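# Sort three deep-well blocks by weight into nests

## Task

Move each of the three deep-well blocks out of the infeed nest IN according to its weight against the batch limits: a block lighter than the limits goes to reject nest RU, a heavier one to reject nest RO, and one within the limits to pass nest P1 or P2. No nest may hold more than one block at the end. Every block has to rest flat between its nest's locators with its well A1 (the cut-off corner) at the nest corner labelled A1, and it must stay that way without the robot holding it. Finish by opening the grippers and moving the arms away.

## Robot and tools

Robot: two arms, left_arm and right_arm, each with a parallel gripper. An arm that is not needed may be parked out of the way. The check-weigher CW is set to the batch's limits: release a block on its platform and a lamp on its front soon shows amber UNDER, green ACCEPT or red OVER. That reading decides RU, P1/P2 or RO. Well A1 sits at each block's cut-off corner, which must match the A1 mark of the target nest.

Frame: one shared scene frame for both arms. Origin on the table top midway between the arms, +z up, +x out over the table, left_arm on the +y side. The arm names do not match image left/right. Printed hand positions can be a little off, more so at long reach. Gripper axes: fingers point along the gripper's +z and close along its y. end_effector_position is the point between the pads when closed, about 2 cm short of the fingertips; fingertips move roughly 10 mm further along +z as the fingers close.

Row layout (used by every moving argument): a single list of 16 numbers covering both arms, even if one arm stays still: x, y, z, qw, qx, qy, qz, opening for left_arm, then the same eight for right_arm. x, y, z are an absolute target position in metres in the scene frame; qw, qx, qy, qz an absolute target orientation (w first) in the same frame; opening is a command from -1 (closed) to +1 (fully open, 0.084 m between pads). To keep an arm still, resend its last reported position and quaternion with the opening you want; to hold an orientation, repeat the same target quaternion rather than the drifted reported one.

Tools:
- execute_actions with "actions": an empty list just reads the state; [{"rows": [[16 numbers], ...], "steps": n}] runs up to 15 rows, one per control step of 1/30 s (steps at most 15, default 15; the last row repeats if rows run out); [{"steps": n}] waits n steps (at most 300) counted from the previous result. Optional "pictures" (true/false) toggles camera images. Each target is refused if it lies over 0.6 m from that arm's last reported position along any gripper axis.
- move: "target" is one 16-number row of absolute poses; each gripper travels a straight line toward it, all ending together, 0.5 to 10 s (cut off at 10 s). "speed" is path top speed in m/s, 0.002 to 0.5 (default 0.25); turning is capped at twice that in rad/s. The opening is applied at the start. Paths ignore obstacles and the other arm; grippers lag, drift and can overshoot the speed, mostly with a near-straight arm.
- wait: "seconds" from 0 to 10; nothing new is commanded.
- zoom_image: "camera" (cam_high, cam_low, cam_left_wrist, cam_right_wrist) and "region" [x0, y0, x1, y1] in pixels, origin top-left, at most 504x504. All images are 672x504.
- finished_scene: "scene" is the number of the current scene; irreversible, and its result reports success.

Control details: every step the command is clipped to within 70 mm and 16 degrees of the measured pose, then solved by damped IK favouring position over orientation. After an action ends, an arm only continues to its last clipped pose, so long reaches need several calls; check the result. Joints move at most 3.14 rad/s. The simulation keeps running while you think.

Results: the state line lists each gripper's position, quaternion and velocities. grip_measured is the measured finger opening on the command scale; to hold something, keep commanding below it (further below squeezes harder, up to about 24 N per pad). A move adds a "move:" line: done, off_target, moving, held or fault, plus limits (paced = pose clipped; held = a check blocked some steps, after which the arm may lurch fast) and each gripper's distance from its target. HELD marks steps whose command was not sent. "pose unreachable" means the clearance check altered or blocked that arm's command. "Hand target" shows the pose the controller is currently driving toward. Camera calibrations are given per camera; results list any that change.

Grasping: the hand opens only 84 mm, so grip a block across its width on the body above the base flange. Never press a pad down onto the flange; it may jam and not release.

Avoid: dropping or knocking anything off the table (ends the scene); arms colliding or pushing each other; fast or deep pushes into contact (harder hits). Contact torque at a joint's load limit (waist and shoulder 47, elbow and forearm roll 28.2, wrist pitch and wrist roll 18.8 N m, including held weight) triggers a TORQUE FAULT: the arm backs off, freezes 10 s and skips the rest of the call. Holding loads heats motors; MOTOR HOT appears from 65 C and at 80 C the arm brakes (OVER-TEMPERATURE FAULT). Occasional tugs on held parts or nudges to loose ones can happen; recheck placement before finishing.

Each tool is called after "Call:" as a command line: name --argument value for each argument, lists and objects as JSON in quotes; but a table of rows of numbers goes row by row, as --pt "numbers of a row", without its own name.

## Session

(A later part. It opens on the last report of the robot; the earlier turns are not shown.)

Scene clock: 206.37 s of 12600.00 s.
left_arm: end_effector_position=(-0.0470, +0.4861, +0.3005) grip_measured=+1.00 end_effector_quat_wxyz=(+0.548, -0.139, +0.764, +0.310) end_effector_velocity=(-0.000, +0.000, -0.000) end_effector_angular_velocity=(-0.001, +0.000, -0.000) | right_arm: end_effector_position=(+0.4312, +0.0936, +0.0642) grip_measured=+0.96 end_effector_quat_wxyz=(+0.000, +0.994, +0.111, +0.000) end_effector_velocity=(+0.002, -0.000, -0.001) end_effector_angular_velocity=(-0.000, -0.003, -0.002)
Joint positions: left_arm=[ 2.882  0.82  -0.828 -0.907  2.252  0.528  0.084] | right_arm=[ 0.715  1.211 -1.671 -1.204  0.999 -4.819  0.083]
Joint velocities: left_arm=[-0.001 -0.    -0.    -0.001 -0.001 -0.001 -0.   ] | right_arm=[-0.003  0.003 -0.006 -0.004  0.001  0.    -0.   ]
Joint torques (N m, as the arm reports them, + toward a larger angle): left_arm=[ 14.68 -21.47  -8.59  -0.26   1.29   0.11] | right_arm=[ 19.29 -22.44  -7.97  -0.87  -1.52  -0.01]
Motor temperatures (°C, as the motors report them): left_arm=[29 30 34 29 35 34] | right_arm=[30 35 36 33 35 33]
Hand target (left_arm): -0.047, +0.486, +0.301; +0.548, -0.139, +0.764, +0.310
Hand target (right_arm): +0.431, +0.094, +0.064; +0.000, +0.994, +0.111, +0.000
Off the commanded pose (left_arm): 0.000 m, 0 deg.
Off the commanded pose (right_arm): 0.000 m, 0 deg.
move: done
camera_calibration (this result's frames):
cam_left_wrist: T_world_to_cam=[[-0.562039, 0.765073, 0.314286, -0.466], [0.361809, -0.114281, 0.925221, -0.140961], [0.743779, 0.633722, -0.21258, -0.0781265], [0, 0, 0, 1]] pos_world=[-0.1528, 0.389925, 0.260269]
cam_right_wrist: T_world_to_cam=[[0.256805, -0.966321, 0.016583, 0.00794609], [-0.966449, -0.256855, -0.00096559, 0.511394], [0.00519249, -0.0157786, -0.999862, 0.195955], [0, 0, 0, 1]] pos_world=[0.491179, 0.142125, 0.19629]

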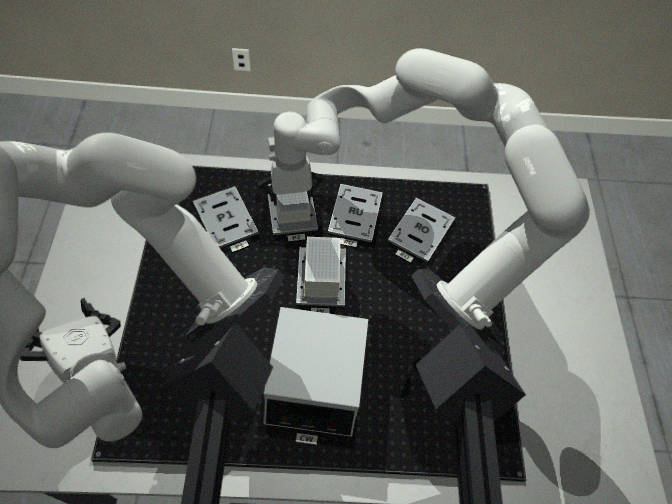

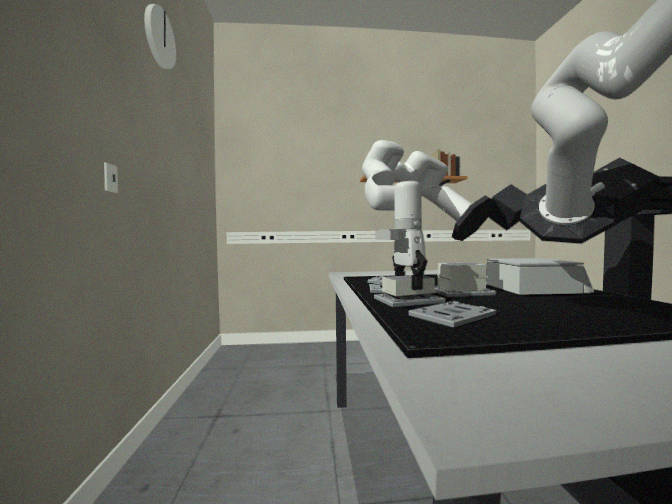

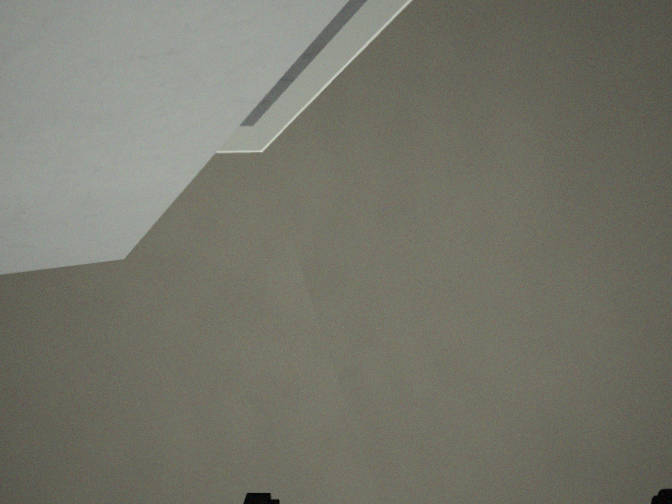

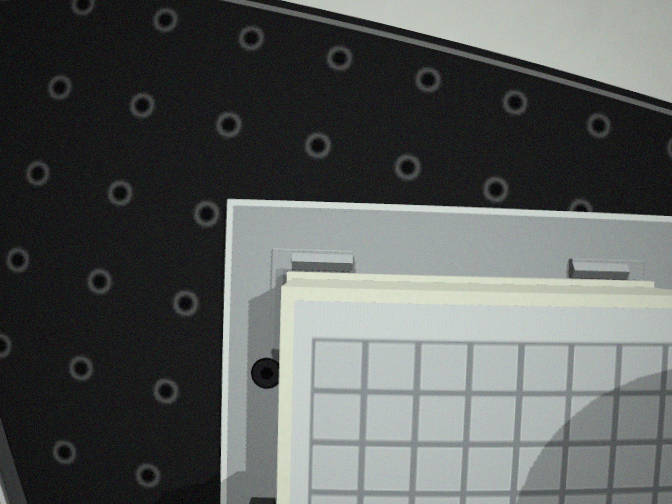

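Call:
move --target '[-0.047,0.4861,0.3005,0.548,-0.139,0.764,0.310,1,0.4308,0.0935,0.064,0,0.9942,0.1071,0,0.2]' --speed 0.005

Call:
move --target '[-0.047,0.4861,0.3005,0.548,-0.139,0.764,0.310,1,0.4308,0.0935,0.052,0,0.9942,0.1071,0,0.2]' --speed 0.004

Scene clock: 228.40 s of 12600.00 s.
left_arm: end_effector_position=(-0.0470, +0.4861, +0.3005) grip_measured=+1.00 end_effector_quat_wxyz=(+0.548, -0.139, +0.764, +0.310) end_effector_velocity=(+0.000, -0.000, -0.000) end_effector_angular_velocity=(-0.002, -0.001, -0.002) | right_arm: end_effector_position=(+0.4308, +0.0935, +0.0640) grip_measured=+0.96 end_effector_quat_wxyz=(+0.000, +0.994, +0.107, +0.000) end_effector_velocity=(+0.000, +0.000, +0.000) end_effector_angular_velocity=(+0.001, -0.001, -0.002)
Joint positions: left_arm=[ 2.882  0.82  -0.828 -0.907  2.252  0.528  0.084] | right_arm=[ 0.715  1.21  -1.67  -1.204  0.999 -4.811  0.083]
Joint velocities: left_arm=[-0.002  0.    -0.     0.001 -0.    -0.     0.   ] | right_arm=[ 0.    -0.     0.001 -0.001 -0.001  0.003  0.   ]
Joint torques (N m, as the arm reports them, + toward a larger angle): left_arm=[ 14.87 -21.51  -8.5   -0.18   1.19   0.06] | right_arm=[ 19.26 -21.95  -7.82  -0.59  -1.36   0.11]
Motor temperatures (°C, as the motors report them): left_arm=[29 30 34 29 35 34] | right_arm=[30 35 35 33 35 33]
Hand target (left_arm): -0.047, +0.486, +0.301; +0.548, -0.139, +0.764, +0.310
Hand target (right_arm): +0.431, +0.094, +0.064; -0.000, +0.994, +0.107, +0.000
Off the commanded pose (left_arm): 0.000 m, 0 deg.
Off the commanded pose (right_arm): 0.000 m, 0 deg.
After step 90, 18.10 s passed at rest.
move: done
camera_calibration (this result's frames):
cam_left_wrist: T_world_to_cam=[[-0.562039, 0.765073, 0.314286, -0.466], [0.361809, -0.114281, 0.925221, -0.140961], [0.743779, 0.633722, -0.21258, -0.0781265], [0, 0, 0, 1]] pos_world=[-0.1528, 0.389925, 0.260269]
cam_right_wrist: T_world_to_cam=[[0.250195, -0.968056, 0.0164137, 0.0110162], [-0.968183, -0.250241, -0.000748165, 0.511113], [0.00483165, -0.0157043, -0.999865, 0.195939], [0, 0, 0, 1]] pos_world=[0.491148, 0.141643, 0.196114]

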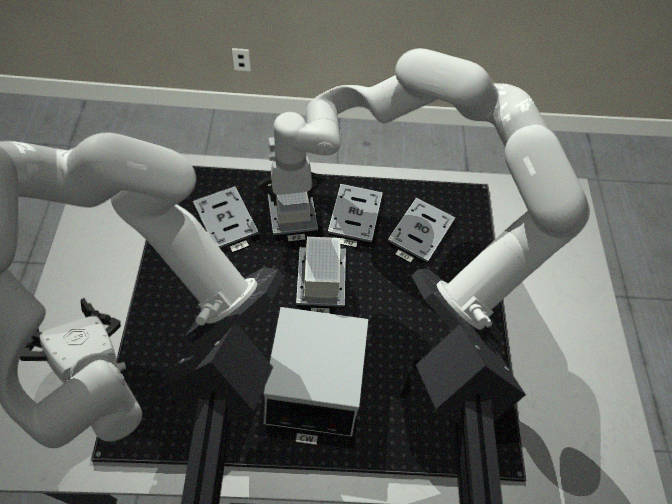

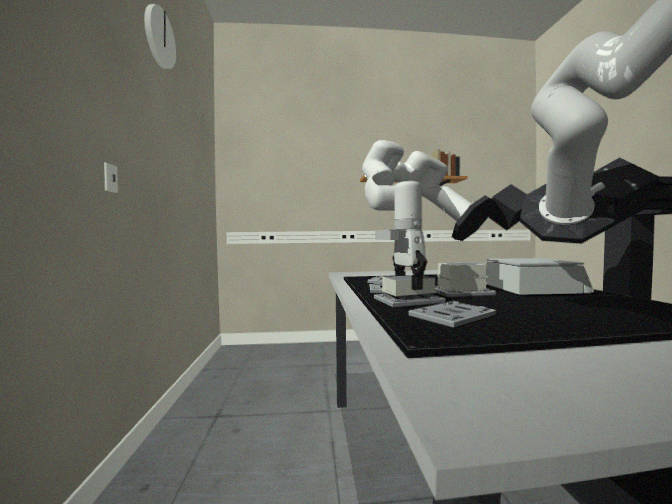

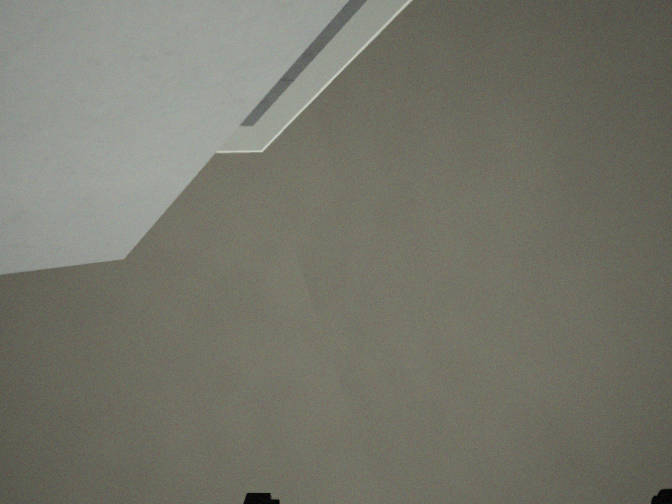

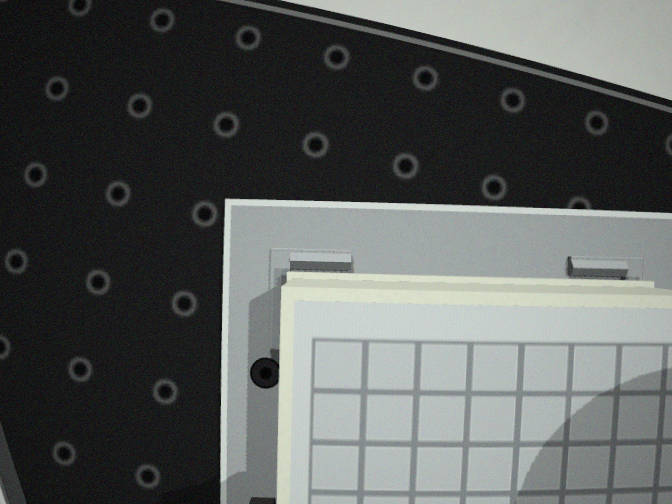

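Scene clock: 231.63 s of 12600.00 s.
left_arm: end_effector_position=(-0.0470, +0.4861, +0.3005) grip_measured=+1.00 end_effector_quat_wxyz=(+0.548, -0.139, +0.764, +0.310) end_effector_velocity=(-0.000, +0.000, +0.000) end_effector_angular_velocity=(+0.001, -0.000, +0.001) | right_arm: end_effector_position=(+0.4308, +0.0935, +0.0520) grip_measured=+0.96 end_effector_quat_wxyz=(+0.000, +0.994, +0.107, -0.000) end_effector_velocity=(-0.000, +0.000, -0.001) end_effector_angular_velocity=(+0.001, +0.000, -0.000)
Joint positions: left_arm=[ 2.882  0.82  -0.828 -0.907  2.252  0.528  0.084] | right_arm=[ 0.696  1.233 -1.687 -1.222  0.99  -4.81   0.083]
Joint velocities: left_arm=[ 0.001  0.     0.    -0.     0.001  0.    -0.   ] | right_arm=[-0.001  0.002 -0.002 -0.    -0.001  0.     0.   ]
Joint torques (N m, as the arm reports them, + toward a larger angle): left_arm=[ 14.67 -21.7   -8.59  -0.28   1.28   0.07] | right_arm=[ 19.2  -21.44  -7.45  -0.86  -1.29  -0.01]
Motor temperatures (°C, as the motors report them): left_arm=[29 30 34 29 35 34] | right_arm=[30 35 35 33 35 33]
Hand target (left_arm): -0.047, +0.486, +0.301; +0.548, -0.139, +0.764, +0.310
Hand target (right_arm): +0.431, +0.093, +0.052; +0.000, +0.994, +0.107, +0.000
Off the commanded pose (left_arm): 0.000 m, 0 deg.
Off the commanded pose (right_arm): 0.000 m, 0 deg.
move: done
camera_calibration (this result's frames):
cam_left_wrist: T_world_to_cam=[[-0.562039, 0.765073, 0.314286, -0.466], [0.361809, -0.114281, 0.925221, -0.140961], [0.743779, 0.633722, -0.21258, -0.0781265], [0, 0, 0, 1]] pos_world=[-0.1528, 0.389925, 0.260269]
cam_right_wrist: T_world_to_cam=[[0.25002, -0.968101, 0.0164759, 0.0112659], [-0.968229, -0.250065, -0.000722785, 0.51108], [0.00481977, -0.0157717, -0.999864, 0.184001], [0, 0, 0, 1]] pos_world=[0.491138, 0.141612, 0.18416]

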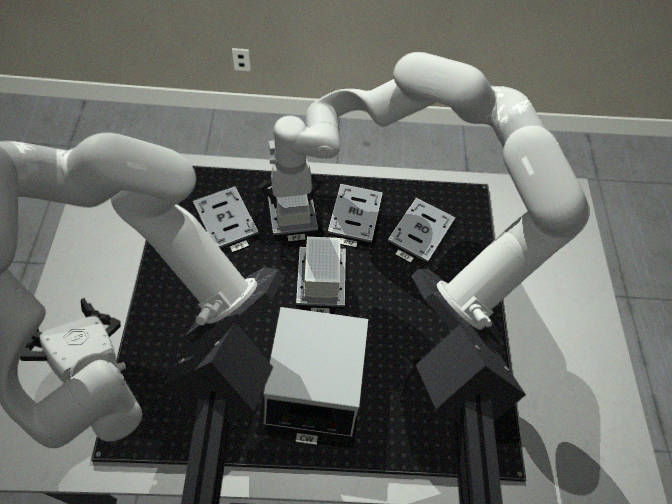

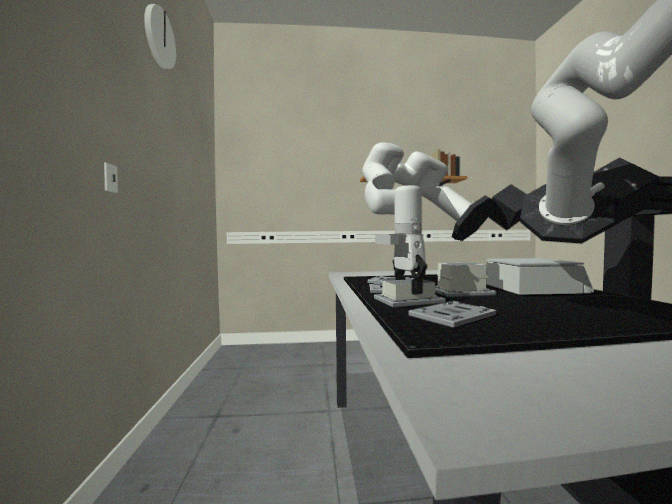

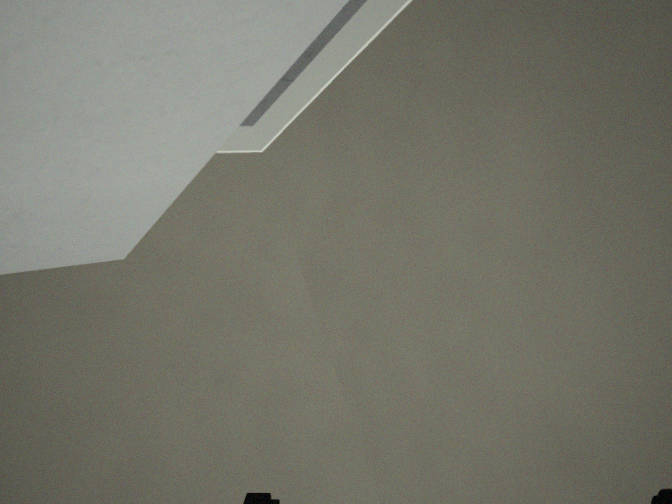

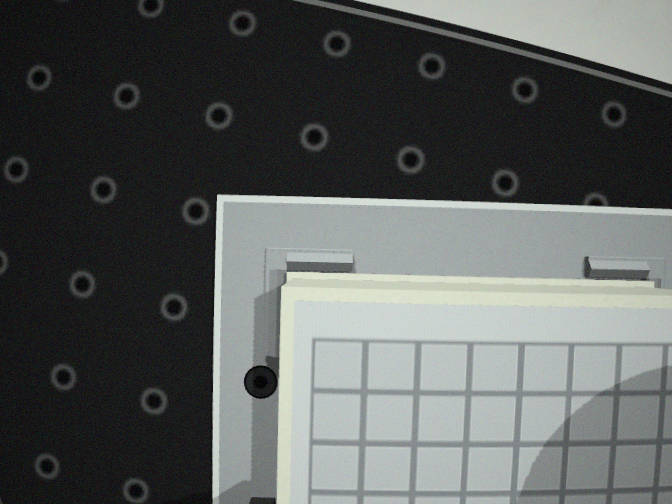

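Call:
move --target '[-0.047,0.4861,0.3005,0.548,-0.139,0.764,0.310,1,0.4307,0.0939,0.0502,0,0.9942,0.1071,0,0.2]' --speed 0.003

Call:
move --target '[-0.047,0.4861,0.3005,0.548,-0.139,0.764,0.310,1,0.4307,0.0939,0.0502,0,0.9942,0.1071,0,1]' --speed 0.003

Call:
move --target '[-0.047,0.4861,0.3005,0.548,-0.139,0.764,0.310,1,0.4307,0.0939,0.10,0,0.9942,0.1071,0,1]' --speed 0.03

Call:
move --target '[-0.047,0.4861,0.3005,0.548,-0.139,0.764,0.310,1,0.15,-0.03,0.24,0,1,0.0175,0,1]' --speed 0.15

Call:
move --target '[-0.047,0.4861,0.3005,0.548,-0.139,0.764,0.310,1,0.2205,0.0021,0.1195,0,1,0.0175,0,1]' --speed 0.08

Call:
zoom_image --camera "cam_low" --region '[360,240,510,320]'

Scene clock: 258.17 s of 12600.00 s.
left_arm: end_effector_position=(-0.0470, +0.4861, +0.3005) grip_measured=+1.00 end_effector_quat_wxyz=(+0.548, -0.139, +0.764, +0.310) end_effector_velocity=(-0.000, +0.000, -0.000) end_effector_angular_velocity=(-0.000, +0.002, +0.000) | right_arm: end_effector_position=(+0.4309, +0.0938, +0.0504) grip_measured=+0.96 end_effector_quat_wxyz=(+0.000, +0.994, +0.107, +0.000) end_effector_velocity=(+0.001, +0.000, +0.000) end_effector_angular_velocity=(-0.001, -0.004, +0.003)
Joint positions: left_arm=[ 2.882  0.82  -0.828 -0.907  2.252  0.528  0.084] | right_arm=[ 0.694  1.237 -1.692 -1.224  0.989 -4.81   0.083]
Joint velocities: left_arm=[ 0.001 -0.    -0.001 -0.001 -0.001 -0.    -0.   ] | right_arm=[ 0.002  0.001 -0.002 -0.003  0.003 -0.001  0.   ]
Joint torques (N m, as the arm reports them, + toward a larger angle): left_arm=[ 14.64 -21.67  -8.54  -0.31   1.38   0.09] | right_arm=[ 18.8  -20.3   -8.05  -0.69  -2.05   0.16]
Motor temperatures (°C, as the motors report them): left_arm=[29 30 34 29 35 34] | right_arm=[31 35 35 33 35 33]
Hand target (left_arm): -0.047, +0.486, +0.300; +0.548, -0.139, +0.764, +0.310
Hand target (right_arm): +0.431, +0.094, +0.050; +0.000, +0.994, +0.107, +0.000
Off the commanded pose (left_arm): 0.000 m, 0 deg.
Off the commanded pose (right_arm): 0.000 m, 0 deg.
After step 90, 22.70 s passed at rest.
move: done
camera_calibration (this result's frames):
cam_left_wrist: T_world_to_cam=[[-0.562039, 0.765073, 0.314286, -0.466], [0.361809, -0.114281, 0.925221, -0.140961], [0.743778, 0.633722, -0.21258, -0.0781266], [0, 0, 0, 1]] pos_world=[-0.1528, 0.389925, 0.260269]
cam_right_wrist: T_world_to_cam=[[0.250052, -0.968085, 0.0168809, 0.0115159], [-0.968219, -0.250103, -0.000972578, 0.511245], [0.00516352, -0.0161012, -0.999857, 0.182245], [0, 0, 0, 1]] pos_world=[0.491176, 0.141947, 0.182522]

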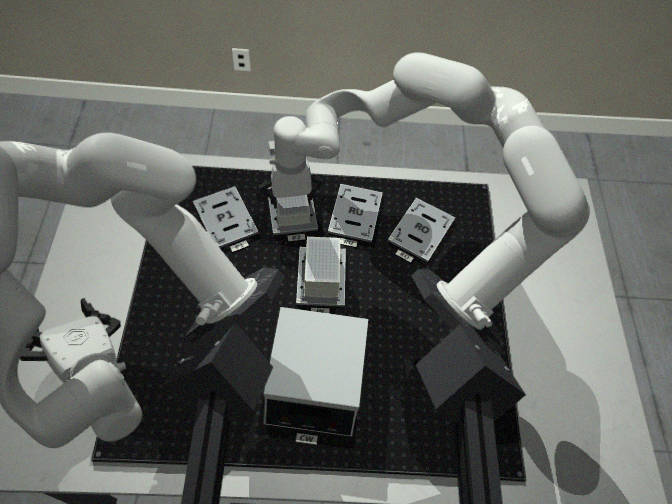

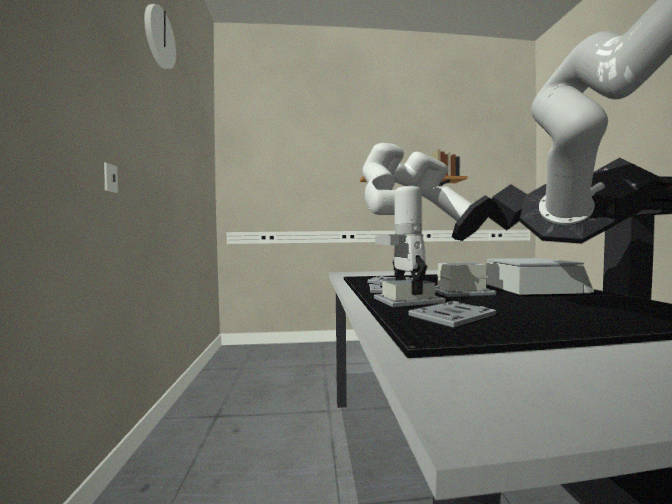

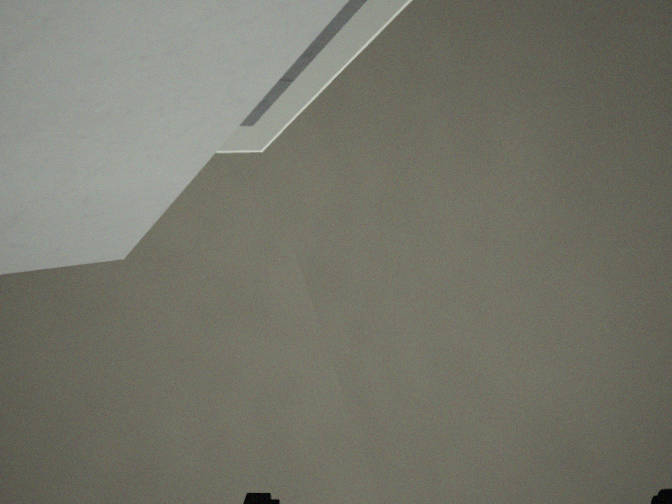

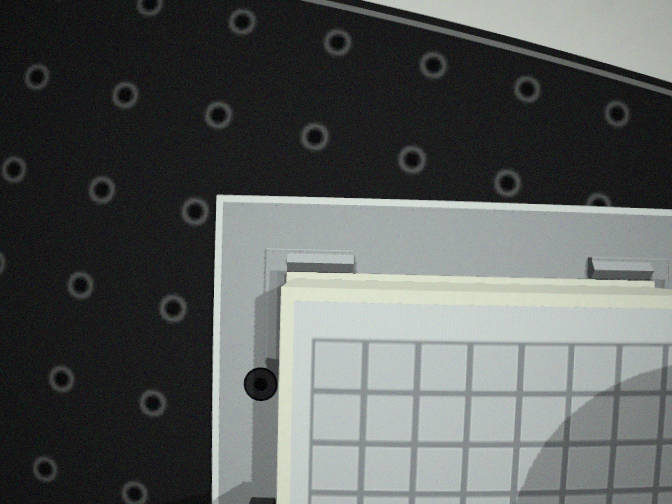

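Scene clock: 258.87 s of 12600.00 s.
left_arm: end_effector_position=(-0.0470, +0.4861, +0.3005) grip_measured=+1.00 end_effector_quat_wxyz=(+0.548, -0.139, +0.764, +0.310) end_effector_velocity=(+0.000, +0.000, -0.000) end_effector_angular_velocity=(-0.000, -0.000, -0.002) | right_arm: end_effector_position=(+0.4307, +0.0940, +0.0503) grip_measured=+1.00 end_effector_quat_wxyz=(-0.000, +0.994, +0.107, +0.000) end_effector_velocity=(-0.000, -0.001, -0.000) end_effector_angular_velocity=(-0.003, +0.001, +0.000)
Joint positions: left_arm=[ 2.882  0.82  -0.828 -0.907  2.252  0.528  0.084] | right_arm=[ 0.694  1.238 -1.692 -1.224  0.988 -4.81   0.084]
Joint velocities: left_arm=[-0.001  0.    -0.001  0.     0.     0.    -0.   ] | right_arm=[-0.     0.     0.001  0.001  0.002 -0.     0.   ]
Joint torques (N m, as the arm reports them, + toward a larger angle): left_arm=[ 14.9  -21.4   -8.7   -0.4    1.29  -0.06] | right_arm=[ 18.69 -21.07  -7.27  -1.01  -1.15  -0.34]
Motor temperatures (°C, as the motors report them): left_arm=[29 30 34 29 35 34] | right_arm=[31 35 35 33 35 33]
Hand target (left_arm): -0.047, +0.486, +0.301; +0.548, -0.139, +0.764, +0.310
Hand target (right_arm): +0.431, +0.094, +0.050; -0.000, +0.994, +0.107, +0.000
Off the commanded pose (left_arm): 0.000 m, 0 deg.
Off the commanded pose (right_arm): 0.000 m, 0 deg.
move: done
camera_calibration (this result's frames):
cam_left_wrist: T_world_to_cam=[[-0.562039, 0.765073, 0.314286, -0.466], [0.361809, -0.114281, 0.925221, -0.140961], [0.743779, 0.633722, -0.21258, -0.0781265], [0, 0, 0, 1]] pos_world=[-0.1528, 0.389925, 0.260269]
cam_right_wrist: T_world_to_cam=[[0.250008, -0.968108, 0.0162083, 0.0118336], [-0.968231, -0.250054, -0.000843044, 0.511114], [0.00486911, -0.0154826, -0.999868, 0.182172], [0, 0, 0, 1]] pos_world=[0.491032, 0.142083, 0.182387]

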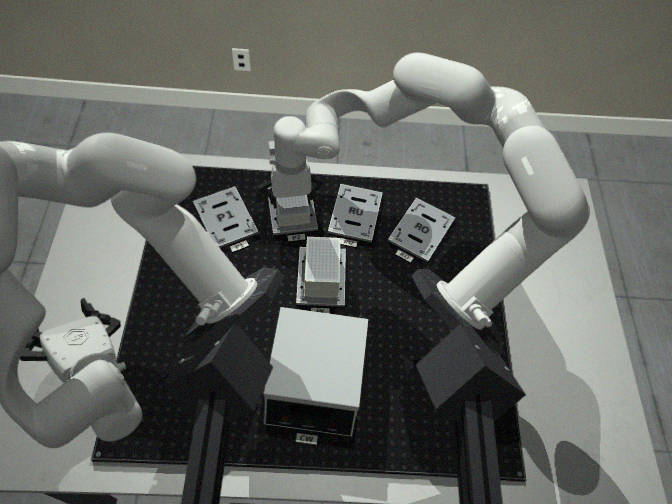

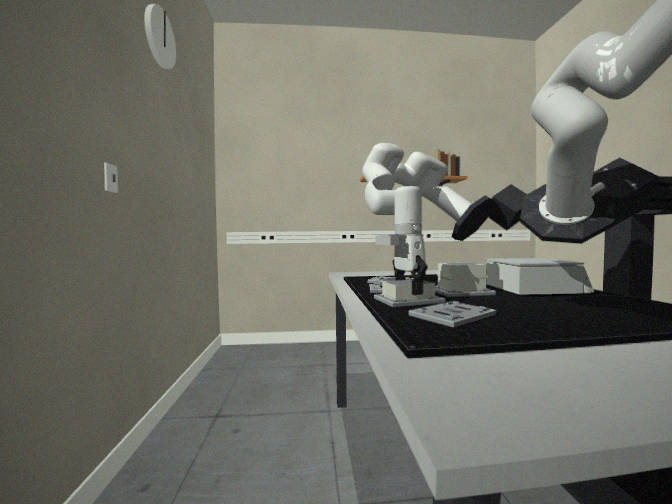

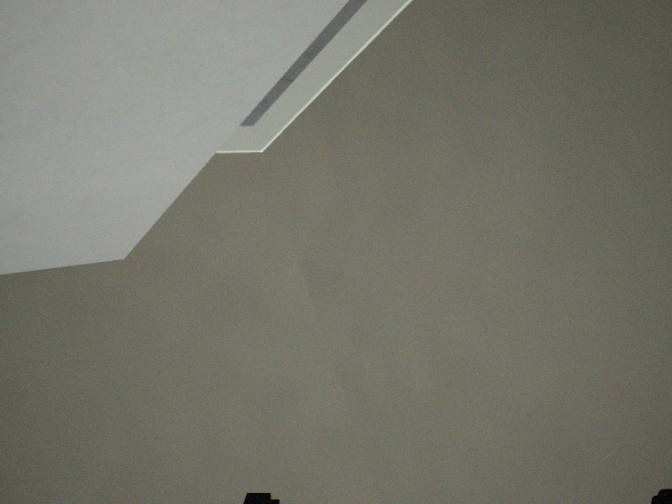

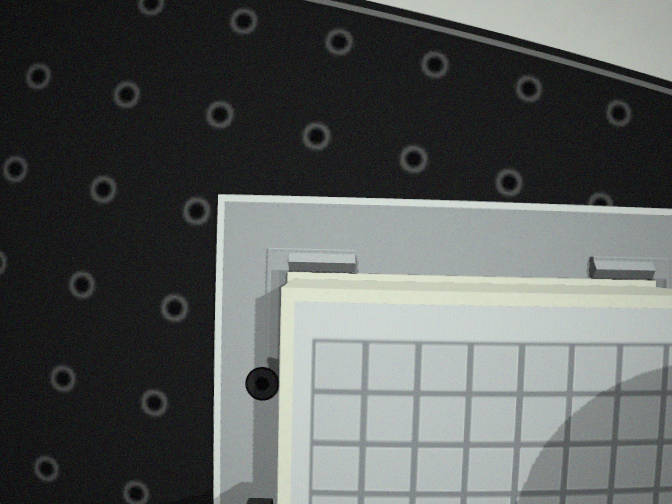

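Scene clock: 260.87 s of 12600.00 s.
left_arm: end_effector_position=(-0.0470, +0.4861, +0.3005) grip_measured=+1.00 end_effector_quat_wxyz=(+0.548, -0.139, +0.764, +0.310) end_effector_velocity=(+0.000, +0.000, -0.000) end_effector_angular_velocity=(-0.000, -0.002, -0.000) | right_arm: end_effector_position=(+0.4306, +0.0939, +0.0998) grip_measured=+1.00 end_effector_quat_wxyz=(-0.000, +0.994, +0.107, -0.000) end_effector_velocity=(-0.002, -0.001, +0.001) end_effector_angular_velocity=(-0.003, +0.004, -0.000)
Joint positions: left_arm=[ 2.882  0.82  -0.828 -0.907  2.252  0.528  0.084] | right_arm=[ 0.771  1.149 -1.627 -1.149  1.029 -4.82   0.084]
Joint velocities: left_arm=[-0.002  0.    -0.    -0.     0.001 -0.001 -0.   ] | right_arm=[ 0.002 -0.002  0.004  0.005  0.003 -0.    -0.   ]
Joint torques (N m, as the arm reports them, + toward a larger angle): left_arm=[ 14.98 -21.56  -8.55  -0.17   1.22   0.04] | right_arm=[ 18.2  -21.8   -8.38  -1.5   -1.34  -0.11]
Motor temperatures (°C, as the motors report them): left_arm=[29 30 34 29 35 34] | right_arm=[31 35 35 33 35 33]
Hand target (left_arm): -0.047, +0.486, +0.301; +0.548, -0.139, +0.764, +0.310
Hand target (right_arm): +0.431, +0.094, +0.100; -0.000, +0.994, +0.107, -0.000
Off the commanded pose (left_arm): 0.000 m, 0 deg.
Off the commanded pose (right_arm): 0.000 m, 0 deg.
move: done
camera_calibration (this result's frames):
cam_left_wrist: T_world_to_cam=[[-0.562039, 0.765073, 0.314286, -0.466], [0.361809, -0.114281, 0.925221, -0.140961], [0.743779, 0.633722, -0.21258, -0.0781265], [0, 0, 0, 1]] pos_world=[-0.1528, 0.389925, 0.260269]
cam_right_wrist: T_world_to_cam=[[0.249984, -0.968113, 0.0162753, 0.0110046], [-0.968239, -0.250026, -0.000581486, 0.511041], [0.00463219, -0.015613, -0.999867, 0.231842], [0, 0, 0, 1]] pos_world=[0.490985, 0.142047, 0.231929]

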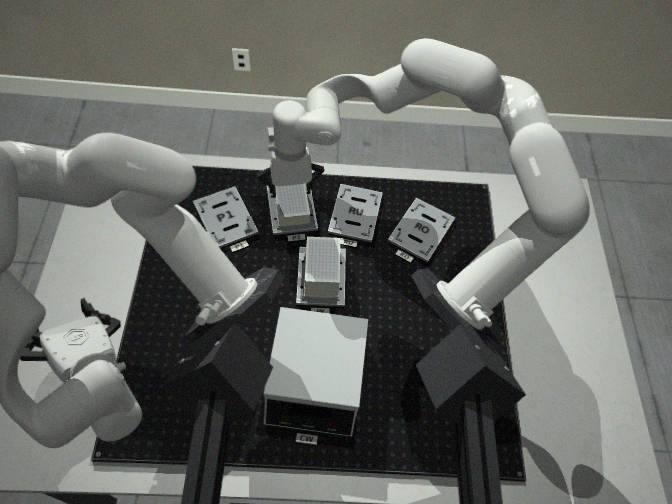

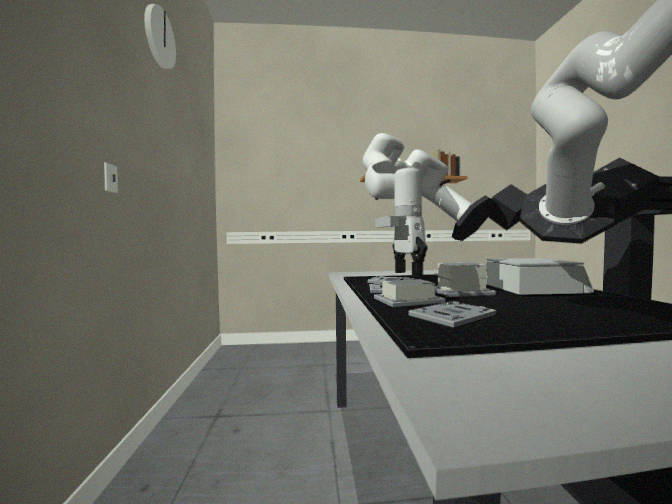

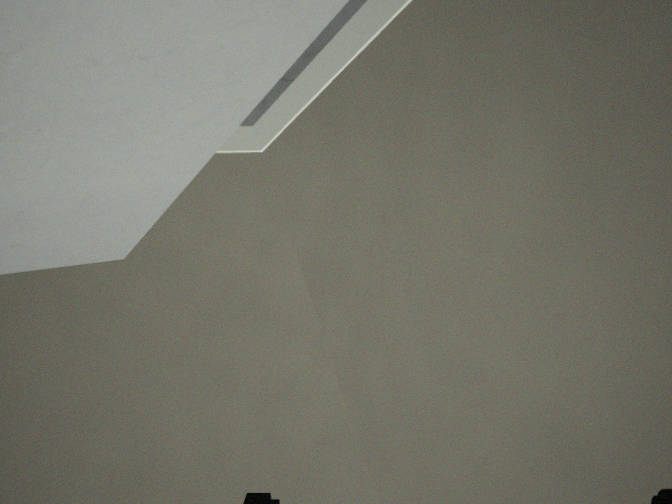

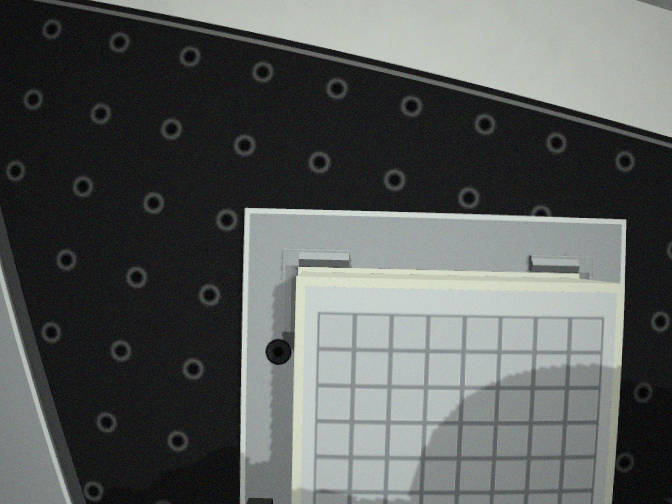

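Scene clock: 263.70 s of 12600.00 s.
left_arm: end_effector_position=(-0.0470, +0.4861, +0.3005) grip_measured=+1.00 end_effector_quat_wxyz=(+0.548, -0.139, +0.764, +0.310) end_effector_velocity=(+0.000, -0.000, -0.000) end_effector_angular_velocity=(-0.000, -0.000, -0.000) | right_arm: end_effector_position=(+0.1496, -0.0287, +0.2402) grip_measured=+1.00 end_effector_quat_wxyz=(-0.001, +1.000, +0.018, -0.000) end_effector_velocity=(-0.002, -0.001, +0.001) end_effector_angular_velocity=(+0.000, +0.001, -0.001)
Joint positions: left_arm=[ 2.882  0.82  -0.828 -0.907  2.252  0.528  0.084] | right_arm=[ 1.354  0.74  -0.766 -0.878  0.918 -4.103  0.084]
Joint velocities: left_arm=[-0.  0. -0.  0.  0.  0.  0.] | right_arm=[ 0.005 -0.002  0.002  0.006 -0.001  0.001 -0.   ]
Joint torques (N m, as the arm reports them, + toward a larger angle): left_arm=[ 14.55 -21.64  -8.66  -0.22   1.21   0.  ] | right_arm=[  8.53 -15.36 -11.47  -0.76  -1.52  -0.08]
Motor temperatures (°C, as the motors report them): left_arm=[29 30 34 29 35 34] | right_arm=[31 35 35 33 35 33]
Hand target (left_arm): -0.047, +0.486, +0.300; +0.548, -0.139, +0.764, +0.310
Hand target (right_arm): +0.149, -0.029, +0.240; -0.001, +1.000, +0.018, -0.000
Off the commanded pose (left_arm): 0.000 m, 0 deg.
Off the commanded pose (right_arm): 0.001 m, 0 deg.
move: done
camera_calibration (this result's frames):
cam_left_wrist: T_world_to_cam=[[-0.562039, 0.765073, 0.314286, -0.466], [0.361809, -0.114281, 0.925221, -0.140961], [0.743779, 0.633722, -0.21258, -0.0781264], [0, 0, 0, 1]] pos_world=[-0.1528, 0.389925, 0.260269]
cam_right_wrist: T_world_to_cam=[[0.0734294, -0.997198, 0.0143227, -0.013715], [-0.997299, -0.0734447, -0.000546227, 0.217819], [0.00159662, -0.0142439, -0.999897, 0.372049], [0, 0, 0, 1]] pos_world=[0.217644, 0.00762057, 0.372326]

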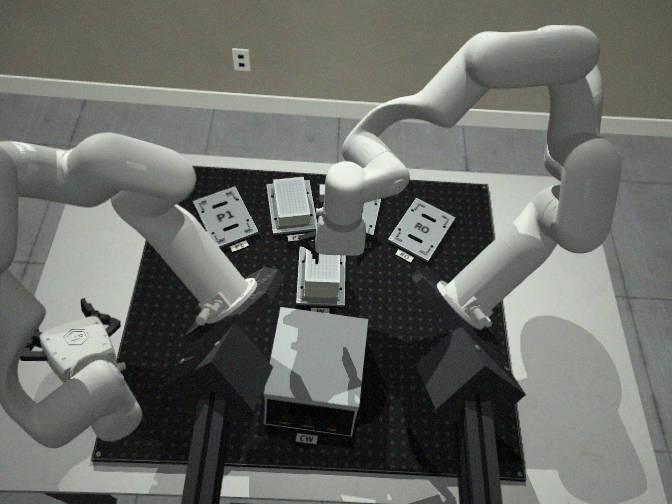

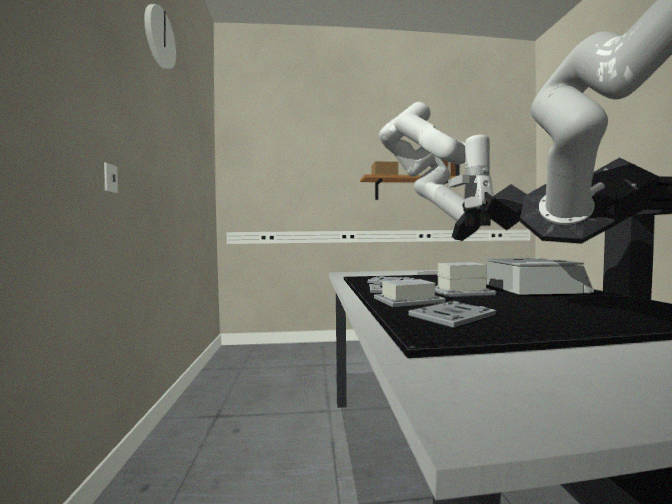

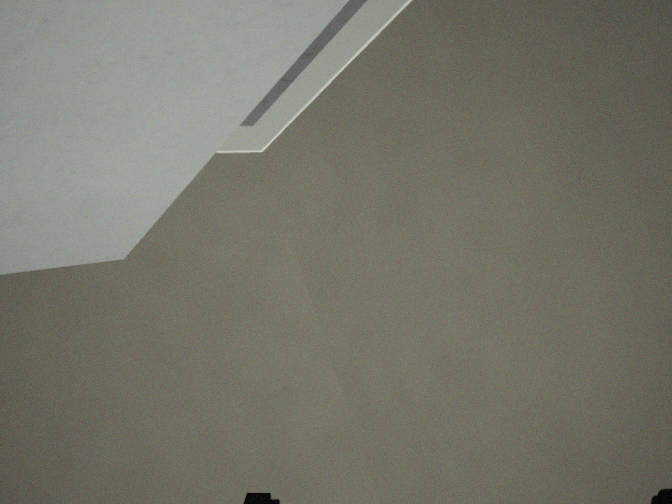

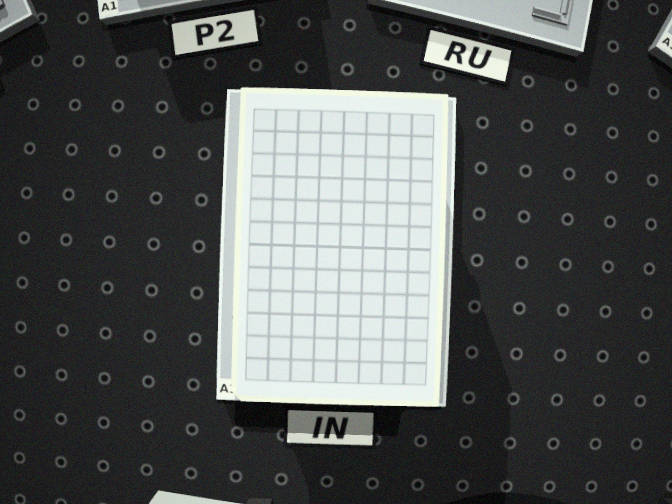

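Scene clock: 265.97 s of 12600.00 s.
left_arm: end_effector_position=(-0.0470, +0.4861, +0.3005) grip_measured=+1.00 end_effector_quat_wxyz=(+0.548, -0.139, +0.764, +0.310) end_effector_velocity=(+0.000, +0.000, -0.000) end_effector_angular_velocity=(-0.000, -0.001, -0.000) | right_arm: end_effector_position=(+0.2209, +0.0019, +0.1194) grip_measured=+1.00 end_effector_quat_wxyz=(+0.000, +1.000, +0.017, +0.001) end_effector_velocity=(+0.001, +0.000, -0.002) end_effector_angular_velocity=(-0.001, +0.001, -0.000)
Joint positions: left_arm=[ 2.882  0.82  -0.828 -0.907  2.252  0.528  0.084] | right_arm=[ 0.953  0.966 -0.955 -1.303  0.902 -4.063  0.084]
Joint velocities: left_arm=[-0.001 -0.     0.    -0.     0.    -0.    -0.   ] | right_arm=[-0.006  0.003 -0.004 -0.003 -0.    -0.001 -0.   ]
Joint torques (N m, as the arm reports them, + toward a larger angle): left_arm=[ 14.81 -21.64  -8.65  -0.25   1.22   0.08] | right_arm=[ 13.16 -17.26  -6.84  -0.65  -1.22  -0.18]
Motor temperatures (°C, as the motors report them): left_arm=[29 30 34 29 35 34] | right_arm=[30 35 35 33 35 33]
Hand target (left_arm): -0.047, +0.486, +0.300; +0.548, -0.139, +0.764, +0.310
Hand target (right_arm): +0.221, +0.002, +0.119; +0.000, +1.000, +0.017, +0.000
Off the commanded pose (left_arm): 0.000 m, 0 deg.
Off the commanded pose (right_arm): 0.000 m, 0 deg.
move: done
camera_calibration (this result's frames):
cam_left_wrist: T_world_to_cam=[[-0.562039, 0.765073, 0.314286, -0.466], [0.361809, -0.114281, 0.925221, -0.140961], [0.743778, 0.633722, -0.21258, -0.0781266], [0, 0, 0, 1]] pos_world=[-0.1528, 0.389925, 0.260269]
cam_right_wrist: T_world_to_cam=[[0.0726959, -0.997212, 0.0168398, 0.0131591], [-0.99735, -0.0727357, -0.00176338, 0.291226], [0.00298332, -0.016667, -0.999857, 0.251297], [0, 0, 0, 1]] pos_world=[0.288748, 0.0384934, 0.251553]

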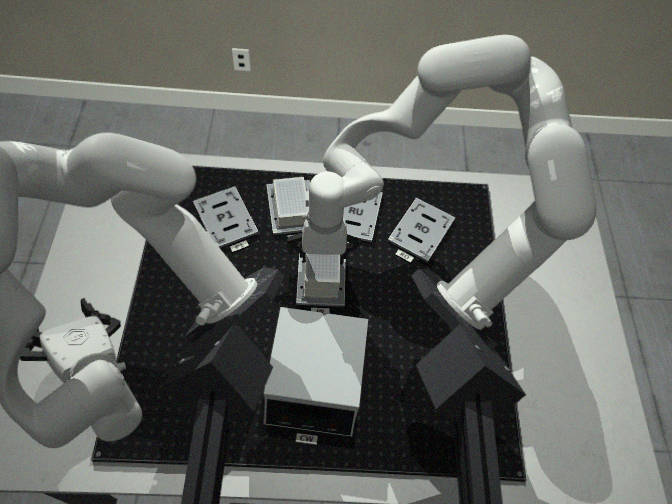

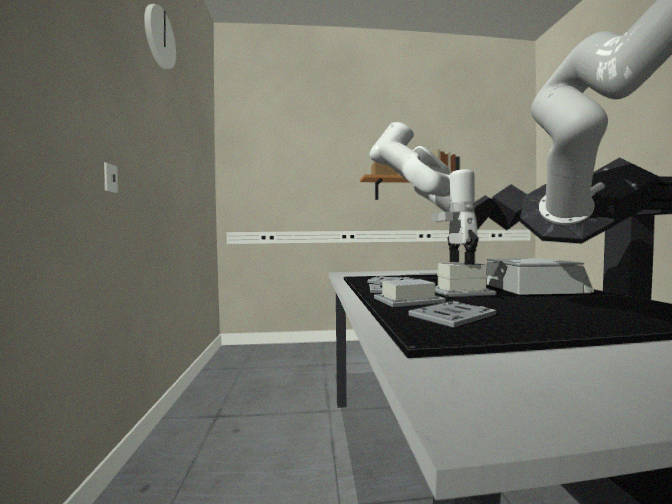

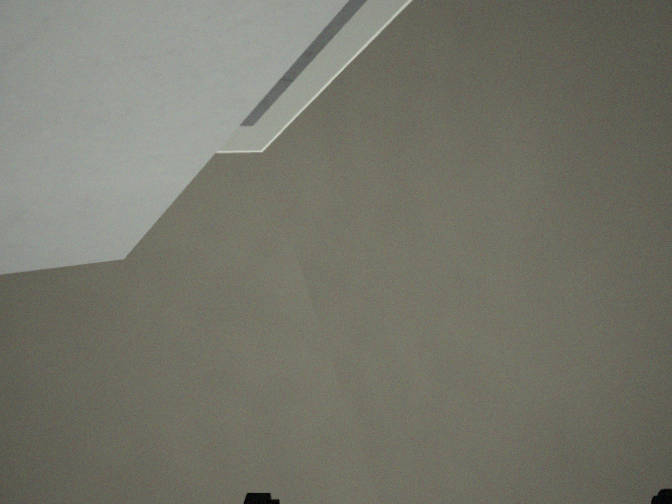

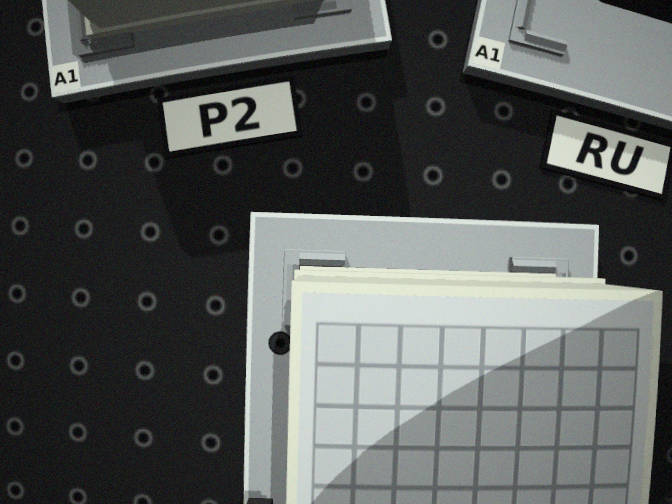

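Region (360, 240, 510, 320) of cam_low's 672x504 image, scaled by 3.360, with more detail than that image has; it fills the top 269 rows of this view, and the rest is white.

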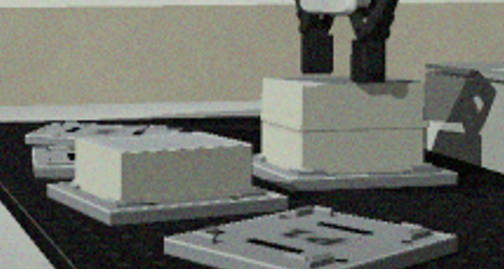

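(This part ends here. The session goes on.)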